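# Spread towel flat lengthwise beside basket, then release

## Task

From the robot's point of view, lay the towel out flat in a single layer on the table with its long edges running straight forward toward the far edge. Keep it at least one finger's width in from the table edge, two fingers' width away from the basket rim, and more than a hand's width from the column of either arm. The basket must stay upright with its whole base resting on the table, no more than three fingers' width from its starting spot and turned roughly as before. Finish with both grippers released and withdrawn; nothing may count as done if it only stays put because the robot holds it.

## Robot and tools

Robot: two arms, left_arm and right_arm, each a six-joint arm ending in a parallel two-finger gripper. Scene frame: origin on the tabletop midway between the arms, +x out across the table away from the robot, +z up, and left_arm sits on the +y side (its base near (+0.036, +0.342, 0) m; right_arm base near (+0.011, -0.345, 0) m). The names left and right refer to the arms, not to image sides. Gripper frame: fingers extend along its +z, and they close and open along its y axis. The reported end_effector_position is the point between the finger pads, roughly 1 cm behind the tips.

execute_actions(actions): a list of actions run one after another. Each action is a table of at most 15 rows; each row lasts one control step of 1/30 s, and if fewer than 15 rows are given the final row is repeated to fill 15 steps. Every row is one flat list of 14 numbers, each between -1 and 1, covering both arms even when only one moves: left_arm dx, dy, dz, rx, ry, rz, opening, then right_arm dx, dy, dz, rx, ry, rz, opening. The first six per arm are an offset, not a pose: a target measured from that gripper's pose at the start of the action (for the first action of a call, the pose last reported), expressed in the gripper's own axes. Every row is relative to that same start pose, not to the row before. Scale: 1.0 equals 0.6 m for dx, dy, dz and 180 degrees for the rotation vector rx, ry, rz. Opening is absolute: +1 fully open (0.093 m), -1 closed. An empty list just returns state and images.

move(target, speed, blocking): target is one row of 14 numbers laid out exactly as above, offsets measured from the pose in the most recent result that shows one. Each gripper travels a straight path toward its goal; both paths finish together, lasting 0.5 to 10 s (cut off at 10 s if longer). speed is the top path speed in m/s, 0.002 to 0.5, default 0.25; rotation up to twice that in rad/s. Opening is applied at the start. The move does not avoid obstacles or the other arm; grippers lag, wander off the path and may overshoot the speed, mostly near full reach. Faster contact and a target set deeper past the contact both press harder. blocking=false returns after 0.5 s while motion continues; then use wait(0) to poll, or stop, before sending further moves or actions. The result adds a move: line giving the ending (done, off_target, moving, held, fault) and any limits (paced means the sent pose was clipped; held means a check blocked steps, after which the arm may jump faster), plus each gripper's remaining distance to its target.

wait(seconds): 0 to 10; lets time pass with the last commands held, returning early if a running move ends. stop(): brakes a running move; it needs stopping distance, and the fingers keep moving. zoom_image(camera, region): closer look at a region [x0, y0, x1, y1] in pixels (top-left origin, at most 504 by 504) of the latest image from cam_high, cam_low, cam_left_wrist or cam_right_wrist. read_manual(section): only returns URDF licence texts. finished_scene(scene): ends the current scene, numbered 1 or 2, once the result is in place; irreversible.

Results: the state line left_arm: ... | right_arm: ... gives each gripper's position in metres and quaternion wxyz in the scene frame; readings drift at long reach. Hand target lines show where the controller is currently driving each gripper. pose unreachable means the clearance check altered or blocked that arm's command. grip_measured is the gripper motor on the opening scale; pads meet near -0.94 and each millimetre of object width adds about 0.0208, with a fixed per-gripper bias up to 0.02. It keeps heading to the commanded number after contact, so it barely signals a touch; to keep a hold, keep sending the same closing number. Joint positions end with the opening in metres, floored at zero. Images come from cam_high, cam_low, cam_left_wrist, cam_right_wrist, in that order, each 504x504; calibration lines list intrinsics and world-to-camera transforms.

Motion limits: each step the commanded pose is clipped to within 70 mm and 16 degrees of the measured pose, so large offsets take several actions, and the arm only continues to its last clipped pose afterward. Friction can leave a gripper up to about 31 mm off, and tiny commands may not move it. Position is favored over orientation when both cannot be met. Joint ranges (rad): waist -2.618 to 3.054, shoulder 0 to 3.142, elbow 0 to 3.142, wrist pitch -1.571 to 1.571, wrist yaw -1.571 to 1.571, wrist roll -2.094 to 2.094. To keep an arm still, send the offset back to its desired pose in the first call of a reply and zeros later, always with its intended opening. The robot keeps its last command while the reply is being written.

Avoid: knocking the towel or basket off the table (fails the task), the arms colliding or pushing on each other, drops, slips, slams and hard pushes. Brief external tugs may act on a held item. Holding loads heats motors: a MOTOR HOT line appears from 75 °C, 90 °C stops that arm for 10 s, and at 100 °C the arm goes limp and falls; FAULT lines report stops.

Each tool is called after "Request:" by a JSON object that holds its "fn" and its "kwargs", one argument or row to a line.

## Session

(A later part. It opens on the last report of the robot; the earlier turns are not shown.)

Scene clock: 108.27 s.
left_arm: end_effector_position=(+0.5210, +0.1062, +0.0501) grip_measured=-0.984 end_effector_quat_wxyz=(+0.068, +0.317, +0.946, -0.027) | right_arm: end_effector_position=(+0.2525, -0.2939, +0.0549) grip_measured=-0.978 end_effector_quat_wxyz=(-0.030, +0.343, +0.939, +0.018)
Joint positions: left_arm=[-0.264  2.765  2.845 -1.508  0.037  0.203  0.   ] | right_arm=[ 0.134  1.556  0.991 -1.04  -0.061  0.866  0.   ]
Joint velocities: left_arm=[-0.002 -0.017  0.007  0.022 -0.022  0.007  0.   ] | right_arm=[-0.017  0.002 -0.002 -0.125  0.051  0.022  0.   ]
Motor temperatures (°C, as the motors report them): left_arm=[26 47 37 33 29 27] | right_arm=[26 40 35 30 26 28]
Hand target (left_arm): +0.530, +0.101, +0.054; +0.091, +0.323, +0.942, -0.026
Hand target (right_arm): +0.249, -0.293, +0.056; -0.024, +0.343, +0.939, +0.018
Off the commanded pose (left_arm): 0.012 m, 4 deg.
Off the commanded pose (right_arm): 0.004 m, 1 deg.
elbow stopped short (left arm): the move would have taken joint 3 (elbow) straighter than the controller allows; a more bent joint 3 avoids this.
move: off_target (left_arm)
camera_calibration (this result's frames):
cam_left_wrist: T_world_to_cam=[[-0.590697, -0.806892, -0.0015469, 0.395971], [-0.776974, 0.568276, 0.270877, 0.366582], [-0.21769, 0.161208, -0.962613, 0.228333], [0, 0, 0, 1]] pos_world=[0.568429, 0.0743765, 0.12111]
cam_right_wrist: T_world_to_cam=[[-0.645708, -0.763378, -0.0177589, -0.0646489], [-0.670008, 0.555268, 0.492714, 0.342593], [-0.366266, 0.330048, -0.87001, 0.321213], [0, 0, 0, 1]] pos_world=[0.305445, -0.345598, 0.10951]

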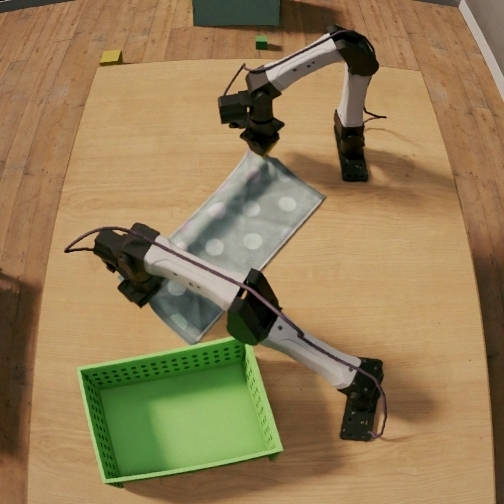

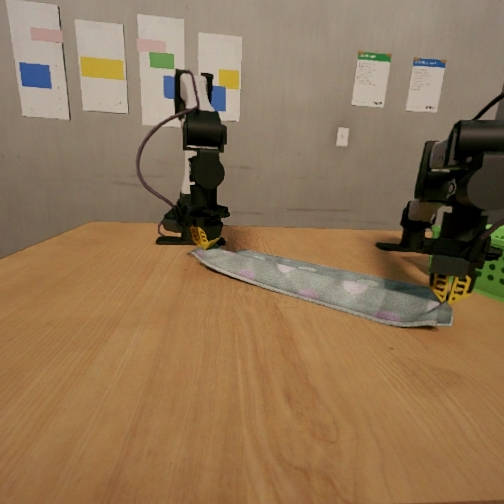

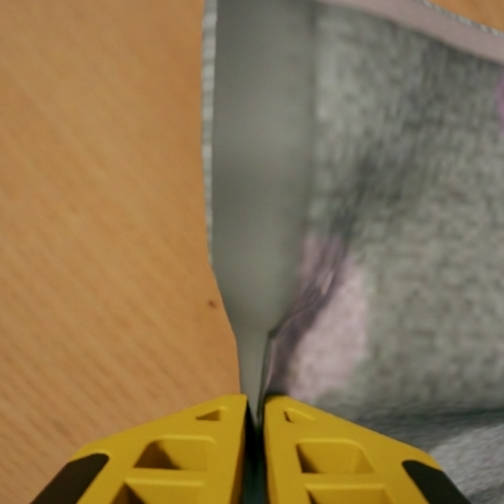

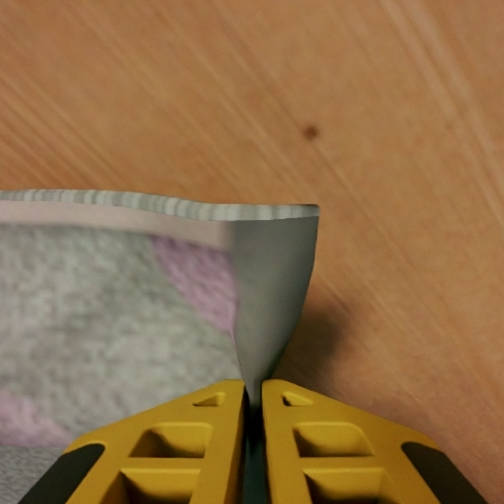

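Request:
{"fn": "move", "kwargs": {
  "target": [-0.062,-0.112,0,0,0,0.133,-1, 0.29,-0.068,0,0,0,0.133,-1],
  "speed": 0.1
}}

Scene clock: 116.60 s.
left_arm: end_effector_position=(+0.4999, +0.0357, +0.0531) grip_measured=-0.984 end_effector_quat_wxyz=(+0.105, +0.499, +0.860, -0.023) | right_arm: end_effector_position=(+0.0976, -0.2077, +0.0672) grip_measured=-0.978 end_effector_quat_wxyz=(-0.038, +0.530, +0.847, +0.018)
Joint positions: left_arm=[-0.396  2.765  2.845 -1.439  0.035  0.475  0.   ] | right_arm=[ 0.893  1.125  0.715 -1.131 -0.078  2.046  0.   ]
Joint velocities: left_arm=[-0.027 -0.017 -0.007 -0.007 -0.007 -0.007  0.   ] | right_arm=[-0.002  0.017 -0.017  0.007 -0.037  0.007  0.   ]
Motor temperatures (°C, as the motors report them): left_arm=[26 49 37 33 29 27] | right_arm=[26 39 35 29 26 28]
Hand target (left_arm): +0.508, +0.031, +0.055; +0.125, +0.503, +0.855, -0.017
Hand target (right_arm): +0.090, -0.215, +0.066; -0.039, +0.530, +0.847, +0.009
Off the commanded pose (left_arm): 0.012 m, 4 deg.
Off the commanded pose (right_arm): 0.007 m, 1 deg.
elbow stopped short (left arm): the move would have taken joint 3 (elbow) straighter than the controller allows; a more bent joint 3 avoids this.
move: off_target (left_arm)
camera_calibration (this result's frames):
cam_left_wrist: T_world_to_cam=[[-0.854546, -0.514129, -0.073638, 0.451854], [-0.517117, 0.829026, 0.212853, 0.253299], [-0.0483858, 0.219972, -0.974305, 0.151848], [0, 0, 0, 1]] pos_world=[0.524463, -0.0110825, 0.127304]
cam_right_wrist: T_world_to_cam=[[-0.899865, -0.436145, 0.00454944, -0.00738169], [-0.374322, 0.77758, 0.505224, 0.201296], [-0.223889, 0.452931, -0.862976, 0.257818], [0, 0, 0, 1]] pos_world=[0.12643, -0.276517, 0.120825]

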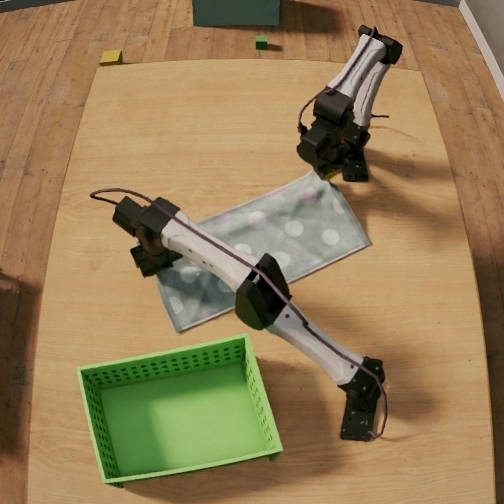

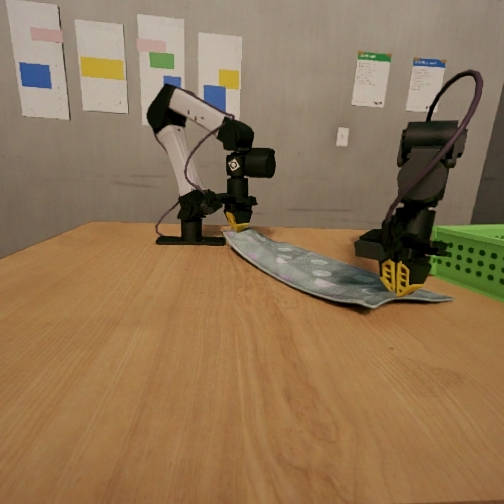

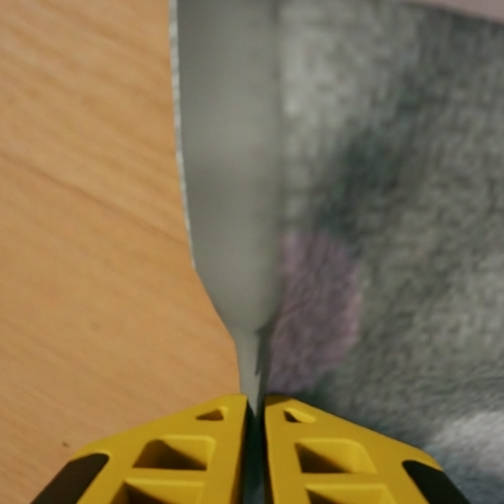

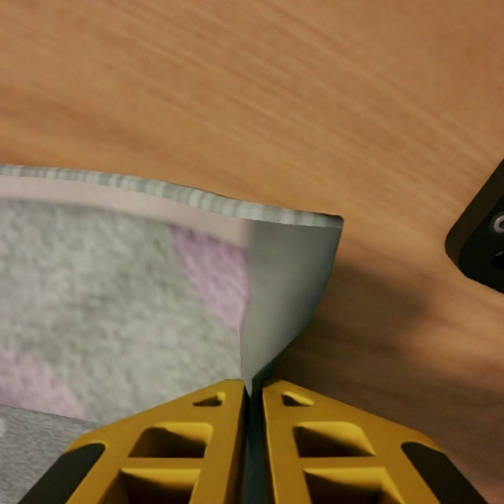

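Request:
{"fn": "move", "kwargs": {
  "target": [0,0,0,0,0,0,-1, 0,0,0.07,0,0,0,-1],
  "speed": 0.1
}}

Request:
{"fn": "move", "kwargs": {
  "target": [0,0,0,0,0,0,-1, 0,0,0,0,0,0,0.2]
}}

Request:
{"fn": "move", "kwargs": {
  "target": [0,0,0,0,0,0,-1, 0,0,-0.08,0,0,-0.5,0.2],
  "speed": 0.5
}}

Request:
{"fn": "move", "kwargs": {
  "target": [0,0,0,0,0,0,-1, 0,0,0,0,0,-0.5,0.2],
  "speed": 0.5
}}

Scene clock: 128.73 s.
left_arm: end_effector_position=(+0.4999, +0.0357, +0.0531) grip_measured=-0.984 end_effector_quat_wxyz=(+0.105, +0.499, +0.860, -0.023) | right_arm: end_effector_position=(+0.0974, -0.2066, +0.0319) grip_measured=-0.978 end_effector_quat_wxyz=(-0.038, +0.531, +0.846, +0.022)
Joint positions: left_arm=[-0.396  2.765  2.845 -1.439  0.035  0.475  0.   ] | right_arm=[ 0.898  1.161  0.589 -0.961 -0.078  2.054  0.   ]
Joint velocities: left_arm=[-0.007 -0.002 -0.017  0.022  0.066  0.022  0.   ] | right_arm=[ 0.007 -0.017  0.007 -0.007 -0.051  0.007  0.   ]
Motor temperatures (°C, as the motors report them): left_arm=[26 51 38 33 29 27] | right_arm=[26 36 35 29 26 28]
Hand target (left_arm): +0.500, +0.036, +0.053; +0.105, +0.499, +0.860, -0.023
Hand target (right_arm): +0.096, -0.205, +0.026; -0.038, +0.530, +0.847, +0.018
Off the commanded pose (left_arm): 0.000 m, 0 deg.
Off the commanded pose (right_arm): 0.007 m, 1 deg.
move: done
camera_calibration (this result's frames):
cam_left_wrist: T_world_to_cam=[[-0.854734, -0.513806, -0.0737158, 0.451941], [-0.516819, 0.829206, 0.212874, 0.253143], [-0.0482504, 0.220048, -0.974295, 0.151777], [0, 0, 0, 1]] pos_world=[0.524441, -0.0110961, 0.127303]
cam_right_wrist: T_world_to_cam=[[-0.901348, -0.433086, -0.00286019, -0.00589394], [-0.374144, 0.775316, 0.508823, 0.217629], [-0.218147, 0.459696, -0.860867, 0.227552], [0, 0, 0, 1]] pos_world=[0.125752, -0.275889, 0.0851406]

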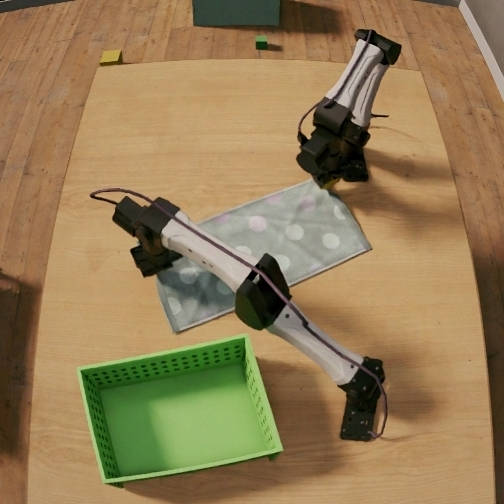

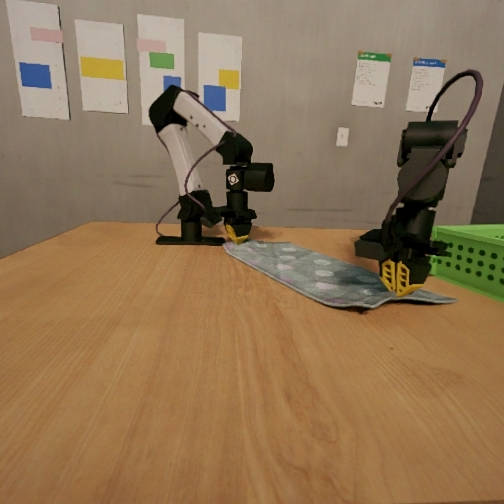

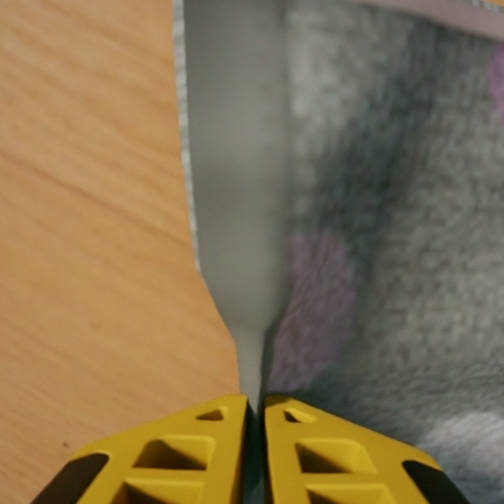

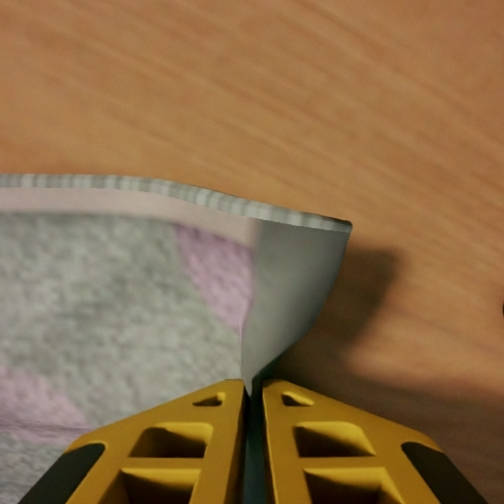

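Scene clock: 129.23 s.
left_arm: end_effector_position=(+0.4999, +0.0357, +0.0531) grip_measured=-0.984 end_effector_quat_wxyz=(+0.105, +0.499, +0.860, -0.023) | right_arm: end_effector_position=(+0.0974, -0.2066, +0.0319) grip_measured=+0.198 end_effector_quat_wxyz=(-0.038, +0.531, +0.846, +0.022)
Joint positions: left_arm=[-0.396  2.765  2.845 -1.439  0.035  0.475  0.   ] | right_arm=[ 0.898  1.161  0.589 -0.961 -0.078  2.054  0.055]
Joint velocities: left_arm=[ 0.002  0.002 -0.022 -0.007  0.051  0.051  0.   ] | right_arm=[-0.002  0.012  0.007 -0.066 -0.037  0.051 -0.001]
Motor temperatures (°C, as the motors report them): left_arm=[26 51 38 33 29 27] | right_arm=[26 36 35 29 26 28]
Hand target (left_arm): +0.500, +0.036, +0.053; +0.105, +0.499, +0.860, -0.023
Hand target (right_arm): +0.097, -0.207, +0.032; -0.038, +0.531, +0.846, +0.022
Off the commanded pose (left_arm): 0.000 m, 0 deg.
Off the commanded pose (right_arm): 0.000 m, 0 deg.
move: done
camera_calibration (this result's frames):
cam_left_wrist: T_world_to_cam=[[-0.854734, -0.513806, -0.0737158, 0.451941], [-0.516819, 0.829206, 0.212874, 0.253143], [-0.0482504, 0.220048, -0.974295, 0.151777], [0, 0, 0, 1]] pos_world=[0.524441, -0.0110961, 0.127303]
cam_right_wrist: T_world_to_cam=[[-0.901348, -0.433086, -0.00286019, -0.00589394], [-0.374144, 0.775316, 0.508823, 0.217629], [-0.218147, 0.459696, -0.860867, 0.227552], [0, 0, 0, 1]] pos_world=[0.125752, -0.275889, 0.0851406]

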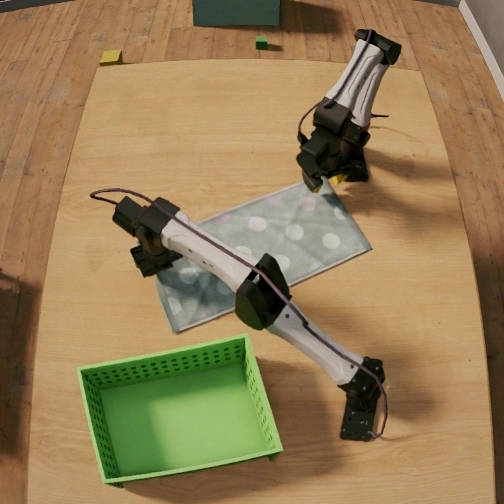

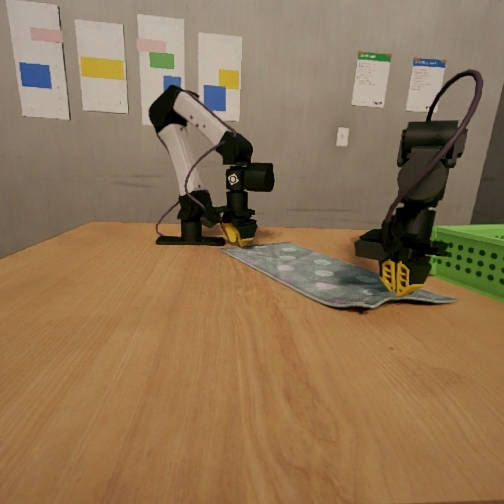

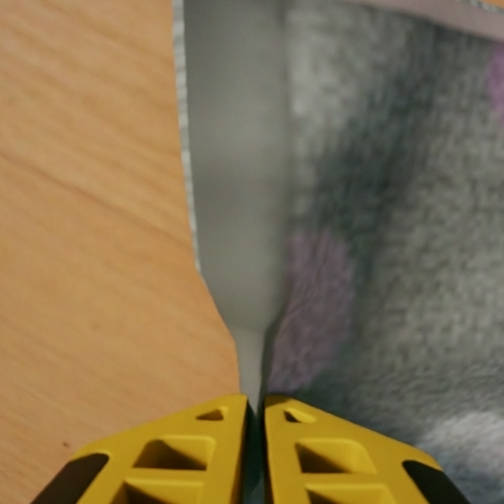

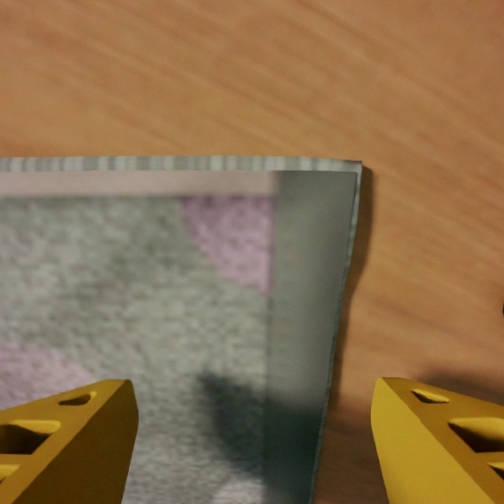

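Scene clock: 131.57 s.
left_arm: end_effector_position=(+0.4999, +0.0357, +0.0531) grip_measured=-0.984 end_effector_quat_wxyz=(+0.105, +0.499, +0.860, -0.023) | right_arm: end_effector_position=(+0.0961, -0.2118, +0.0705) grip_measured=+0.198 end_effector_quat_wxyz=(-0.020, -0.222, +0.974, +0.031)
Joint positions: left_arm=[-0.396  2.765  2.845 -1.439  0.035  0.475  0.   ] | right_arm=[ 0.891  1.125  0.729 -1.165 -0.073  0.475  0.055]
Joint velocities: left_arm=[-0.007 -0.002  0.002  0.022  0.007 -0.037  0.   ] | right_arm=[-0.012  0.002 -0.012  0.007 -0.051 -0.022 -0.001]
Motor temperatures (°C, as the motors report them): left_arm=[26 51 38 33 29 27] | right_arm=[26 36 35 29 26 28]
Hand target (left_arm): +0.500, +0.036, +0.053; +0.105, +0.499, +0.860, -0.023
Hand target (right_arm): +0.099, -0.210, +0.080; -0.011, -0.222, +0.974, +0.042
Off the commanded pose (left_arm): 0.000 m, 0 deg.
Off the commanded pose (right_arm): 0.010 m, 2 deg.
move: done
camera_calibration (this result's frames):
cam_left_wrist: T_world_to_cam=[[-0.854734, -0.513806, -0.0737158, 0.451941], [-0.516819, 0.829206, 0.212874, 0.253143], [-0.0482504, 0.220048, -0.974295, 0.151777], [0, 0, 0, 1]] pos_world=[0.524441, -0.0110961, 0.127303]
cam_right_wrist: T_world_to_cam=[[0.430682, -0.899425, -0.0744816, -0.230911], [-0.788822, -0.415245, 0.453135, -0.00689829], [-0.438489, -0.136404, -0.888325, 0.159769], [0, 0, 0, 1]] pos_world=[0.164064, -0.188758, 0.127854]

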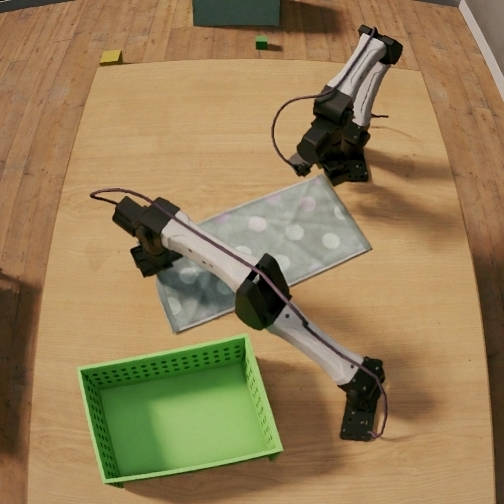

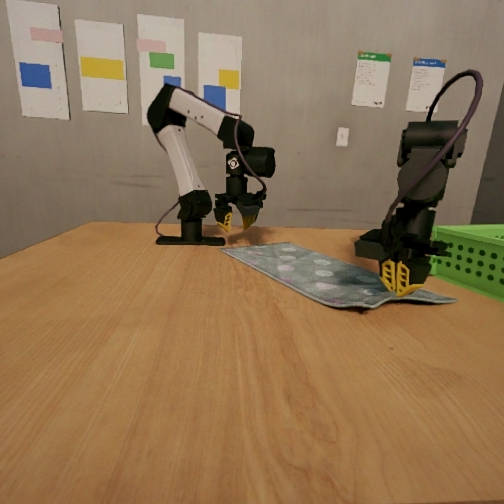

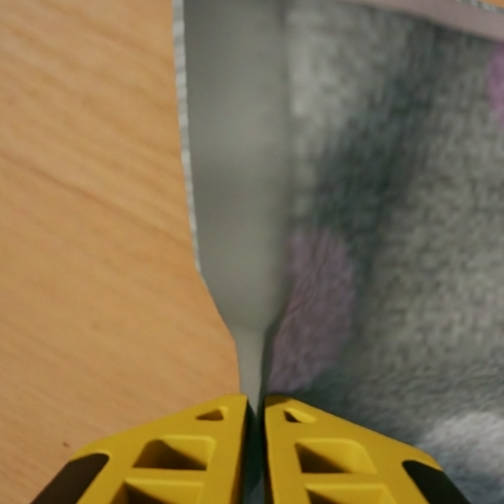

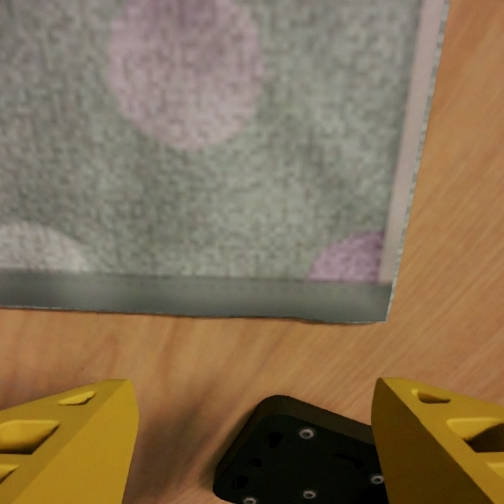

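Scene clock: 133.90 s.
left_arm: end_effector_position=(+0.4999, +0.0357, +0.0531) grip_measured=-0.984 end_effector_quat_wxyz=(+0.105, +0.499, +0.860, -0.023) | right_arm: end_effector_position=(+0.0967, -0.2123, +0.0705) grip_measured=+0.198 end_effector_quat_wxyz=(-0.007, +0.843, -0.537, -0.034)
Joint positions: left_arm=[-0.396  2.765  2.845 -1.439  0.035  0.475  0.   ] | right_arm=[ 0.891  1.125  0.729 -1.165 -0.069 -1.084  0.055]
Joint velocities: left_arm=[ 0.012 -0.027 -0.002 -0.051 -0.022 -0.037  0.   ] | right_arm=[-0.002  0.017 -0.012 -0.007  0.11  -0.066 -0.001]
Motor temperatures (°C, as the motors report them): left_arm=[26 52 37 33 29 27] | right_arm=[26 35 35 29 26 28]
Hand target (left_arm): +0.500, +0.036, +0.053; +0.105, +0.499, +0.860, -0.023
Hand target (right_arm): +0.096, -0.212, +0.071; -0.008, +0.846, -0.532, -0.036
Off the commanded pose (left_arm): 0.000 m, 0 deg.
Off the commanded pose (right_arm): 0.001 m, 1 deg.
move: done
camera_calibration (this result's frames):
cam_left_wrist: T_world_to_cam=[[-0.854734, -0.513806, -0.0737158, 0.451941], [-0.516819, 0.829206, 0.212874, 0.253143], [-0.0482504, 0.220048, -0.974295, 0.151777], [0, 0, 0, 1]] pos_world=[0.524441, -0.0110961, 0.127303]
cam_right_wrist: T_world_to_cam=[[0.905664, 0.423012, -0.0288632, -0.0000188668], [0.402551, -0.836488, 0.371806, -0.205428], [0.133135, -0.34835, -0.927862, 0.0624685], [0, 0, 0, 1]] pos_world=[0.0743957, -0.150069, 0.134341]

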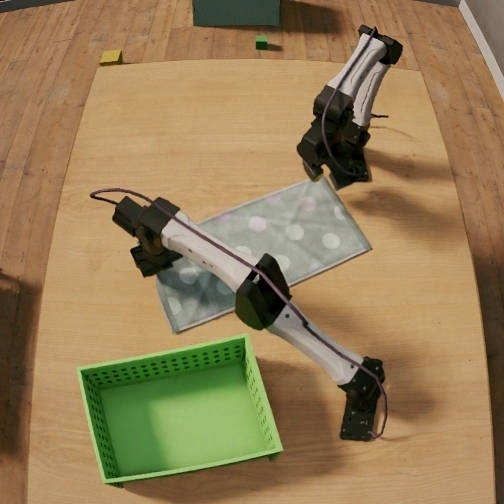

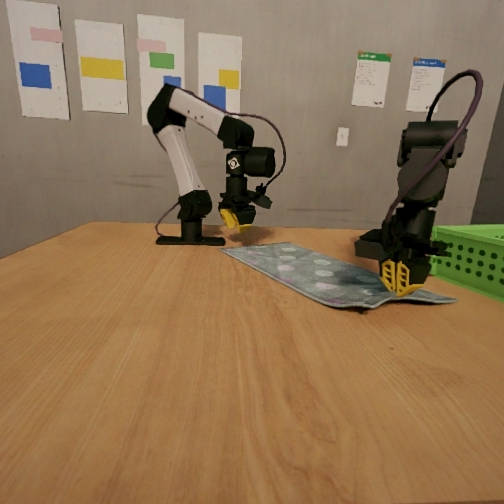

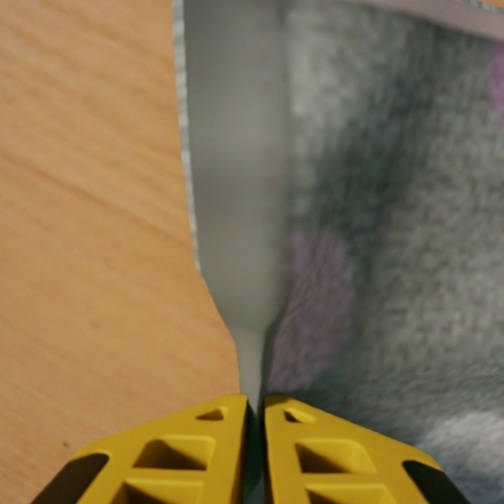

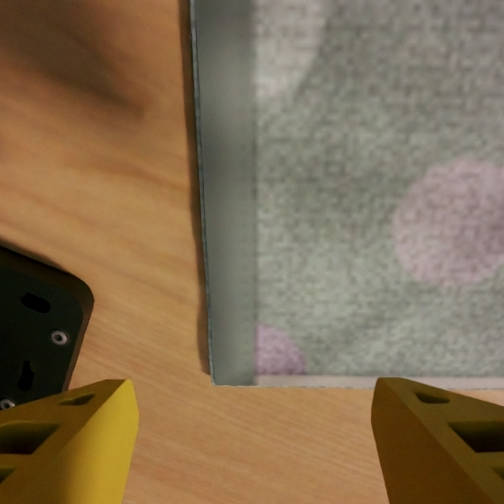

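Request:
{"fn": "move", "kwargs": {
  "target": [0,0,0,0,0,0,-1, -0.075,0,0.105,0,0,0,0.2],
  "speed": 0.1
}}

Request:
{"fn": "move", "kwargs": {
  "target": [0,0,0,0,0,0,-1, 0,0,0,0,0,0,-1]
}}

Request:
{"fn": "move", "kwargs": {
  "target": [0,0,0,0,0,0,-1, 0,0,-0.07,0,0,0,-1],
  "speed": 0.1
}}

Scene clock: 140.10 s.
left_arm: end_effector_position=(+0.4999, +0.0357, +0.0531) grip_measured=-0.984 end_effector_quat_wxyz=(+0.105, +0.499, +0.860, -0.023) | right_arm: end_effector_position=(+0.0732, -0.1763, +0.0176) grip_measured=+0.198 end_effector_quat_wxyz=(+0.004, +0.842, -0.539, -0.034)
Joint positions: left_arm=[-0.396  2.765  2.845 -1.439  0.035  0.475  0.   ] | right_arm=[ 1.121  1.307  0.621 -0.882 -0.068 -0.85   0.055]
Joint velocities: left_arm=[ 0.007  0.012  0.002 -0.066 -0.037  0.051  0.   ] | right_arm=[-0.007 -0.007  0.002 -0.037 -0.066  0.022  0.   ]
Motor temperatures (°C, as the motors report them): left_arm=[26 53 37 33 29 27] | right_arm=[26 34 35 29 26 28]
Hand target (left_arm): +0.500, +0.036, +0.053; +0.105, +0.499, +0.860, -0.023
Hand target (right_arm): +0.074, -0.169, +0.011; -0.006, +0.843, -0.537, -0.035
Off the commanded pose (left_arm): 0.000 m, 0 deg.
Off the commanded pose (right_arm): 0.011 m, 1 deg.
move: off_target (right_arm)
camera_calibration (this result's frames):
cam_left_wrist: T_world_to_cam=[[-0.854734, -0.513806, -0.0737158, 0.451941], [-0.516819, 0.829206, 0.212874, 0.253143], [-0.0482504, 0.220048, -0.974295, 0.151777], [0, 0, 0, 1]] pos_world=[0.524441, -0.0110961, 0.127303]
cam_right_wrist: T_world_to_cam=[[0.906597, 0.41929, -0.0477211, 0.00412593], [0.404256, -0.830467, 0.383277, -0.145508], [0.121074, -0.36677, -0.9224, 0.0266374], [0, 0, 0, 1]] pos_world=[0.051857, -0.1128, 0.0805373]

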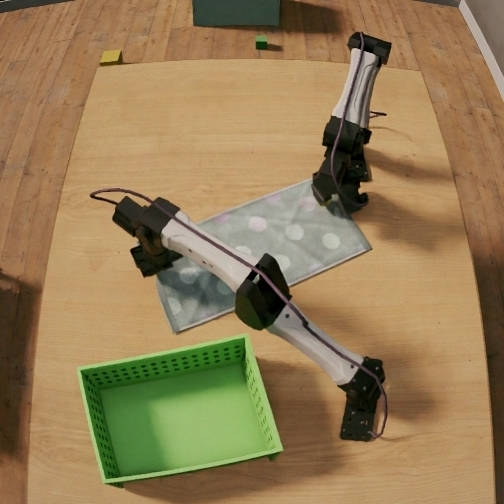

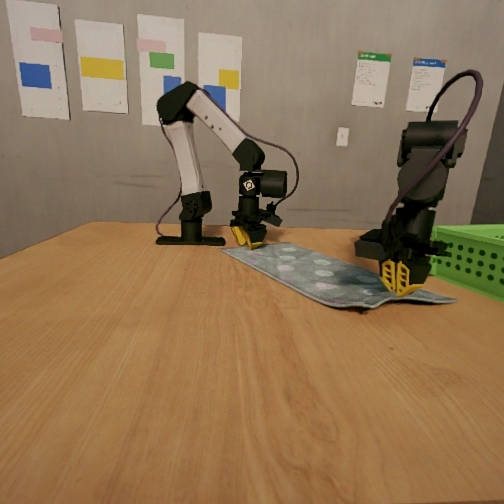

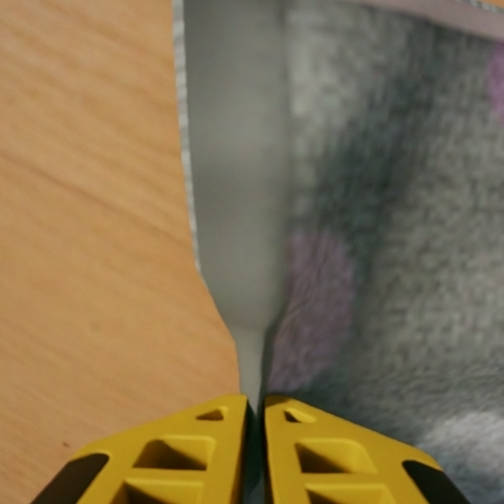

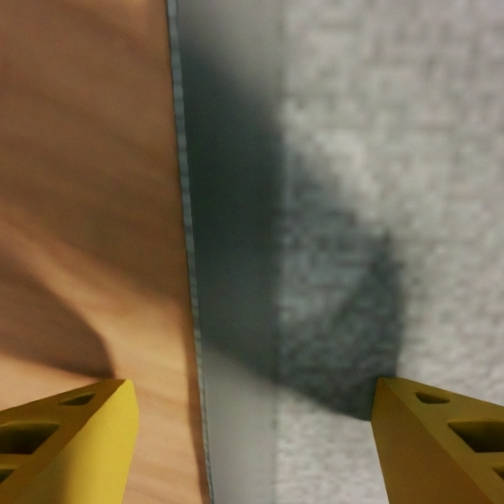

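Scene clock: 140.60 s.
left_arm: end_effector_position=(+0.4999, +0.0357, +0.0531) grip_measured=-0.984 end_effector_quat_wxyz=(+0.105, +0.499, +0.860, -0.023) | right_arm: end_effector_position=(+0.0742, -0.1757, +0.0176) grip_measured=-0.985 end_effector_quat_wxyz=(+0.002, +0.842, -0.539, -0.032)
Joint positions: left_arm=[-0.396  2.765  2.845 -1.439  0.035  0.475  0.   ] | right_arm=[ 1.121  1.307  0.621 -0.879 -0.064 -0.85   0.   ]
Joint velocities: left_arm=[-0.017 -0.002 -0.012 -0.051 -0.125 -0.051  0.   ] | right_arm=[-0.007 -0.012 -0.007  0.066  0.051 -0.081  0.   ]
Motor temperatures (°C, as the motors report them): left_arm=[26 53 37 33 29 27] | right_arm=[26 34 35 29 26 28]
Hand target (left_arm): +0.500, +0.036, +0.053; +0.105, +0.499, +0.860, -0.023
Hand target (right_arm): +0.073, -0.176, +0.018; +0.004, +0.842, -0.539, -0.034
Off the commanded pose (left_arm): 0.000 m, 0 deg.
Off the commanded pose (right_arm): 0.001 m, 0 deg.
move: done
camera_calibration (this result's frames):
cam_left_wrist: T_world_to_cam=[[-0.854734, -0.513806, -0.0737158, 0.451941], [-0.516819, 0.829206, 0.212874, 0.253143], [-0.0482504, 0.220048, -0.974295, 0.151777], [0, 0, 0, 1]] pos_world=[0.524441, -0.0110961, 0.127303]
cam_right_wrist: T_world_to_cam=[[0.906847, 0.419353, -0.0420918, 0.00285953], [0.402176, -0.83116, 0.383963, -0.14542], [0.126031, -0.365124, -0.922389, 0.0266012], [0, 0, 0, 1]] pos_world=[0.0525386, -0.112354, 0.0804929]

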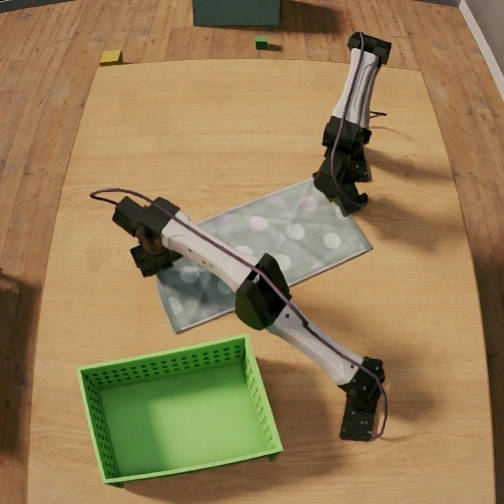

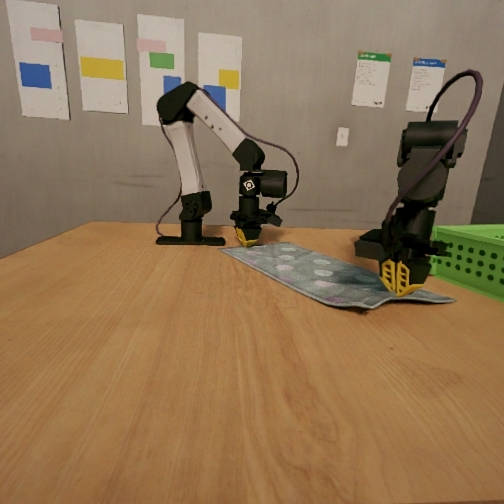

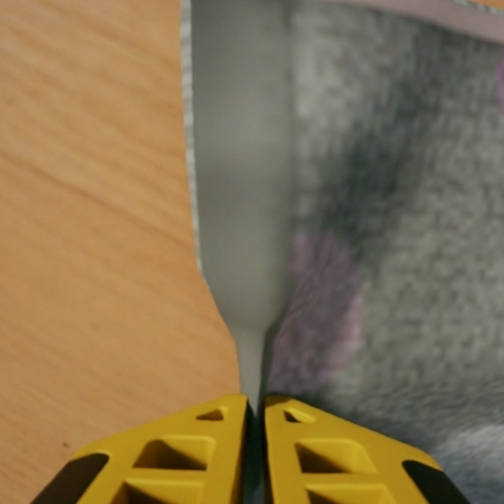

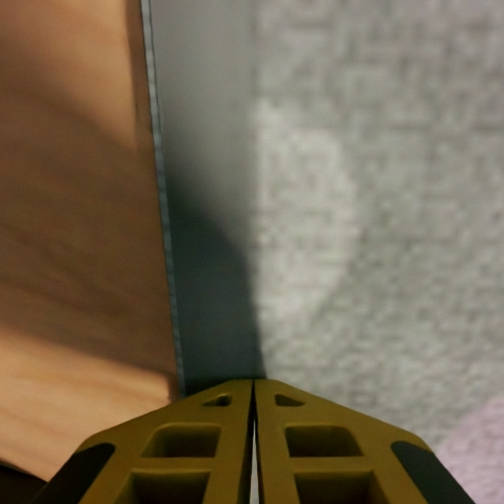

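Scene clock: 141.63 s.
left_arm: end_effector_position=(+0.4999, +0.0357, +0.0531) grip_measured=-0.984 end_effector_quat_wxyz=(+0.105, +0.499, +0.860, -0.023) | right_arm: end_effector_position=(+0.0729, -0.1787, +0.0508) grip_measured=-0.985 end_effector_quat_wxyz=(+0.014, +0.842, -0.538, -0.030)
Joint positions: left_arm=[-0.396  2.765  2.845 -1.439  0.035  0.475  0.   ] | right_arm=[ 1.121  1.262  0.732 -1.058 -0.064 -0.853  0.   ]
Joint velocities: left_arm=[ 0.002 -0.007  0.012 -0.007 -0.037  0.037  0.   ] | right_arm=[ 0.002 -0.017  0.007 -0.007  0.022  0.007  0.   ]
Motor temperatures (°C, as the motors report them): left_arm=[26 53 37 33 29 27] | right_arm=[26 34 35 29 26 28]
Hand target (left_arm): +0.500, +0.036, +0.053; +0.105, +0.499, +0.860, -0.023
Hand target (right_arm): +0.076, -0.177, +0.059; +0.002, +0.842, -0.539, -0.032
Off the commanded pose (left_arm): 0.000 m, 0 deg.
Off the commanded pose (right_arm): 0.010 m, 1 deg.
move: done
camera_calibration (this result's frames):
cam_left_wrist: T_world_to_cam=[[-0.854734, -0.513806, -0.0737158, 0.451941], [-0.516819, 0.829206, 0.212874, 0.253143], [-0.0482504, 0.220048, -0.974295, 0.151777], [0, 0, 0, 1]] pos_world=[0.524441, -0.0110961, 0.127303]
cam_right_wrist: T_world_to_cam=[[0.905224, 0.420634, -0.0603145, 0.0079563], [0.408227, -0.821413, 0.398286, -0.159518], [0.117989, -0.38516, -0.915276, 0.0529417], [0, 0, 0, 1]] pos_world=[0.0516707, -0.113986, 0.11247]

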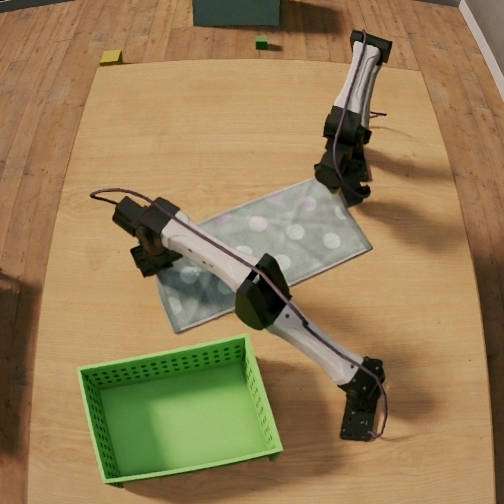

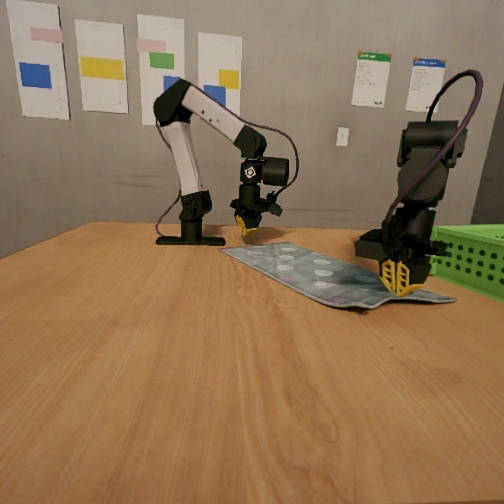

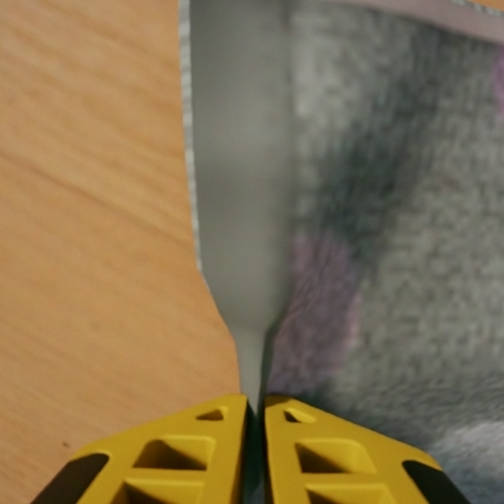

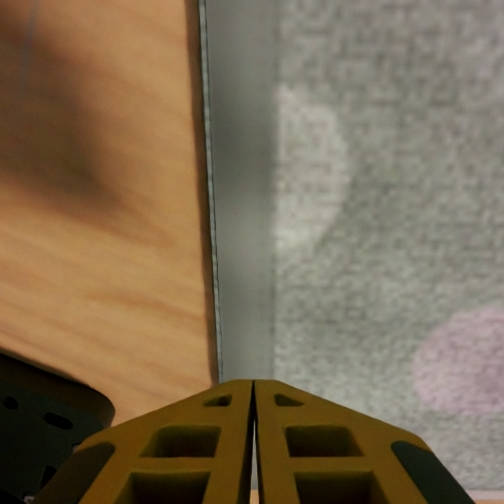

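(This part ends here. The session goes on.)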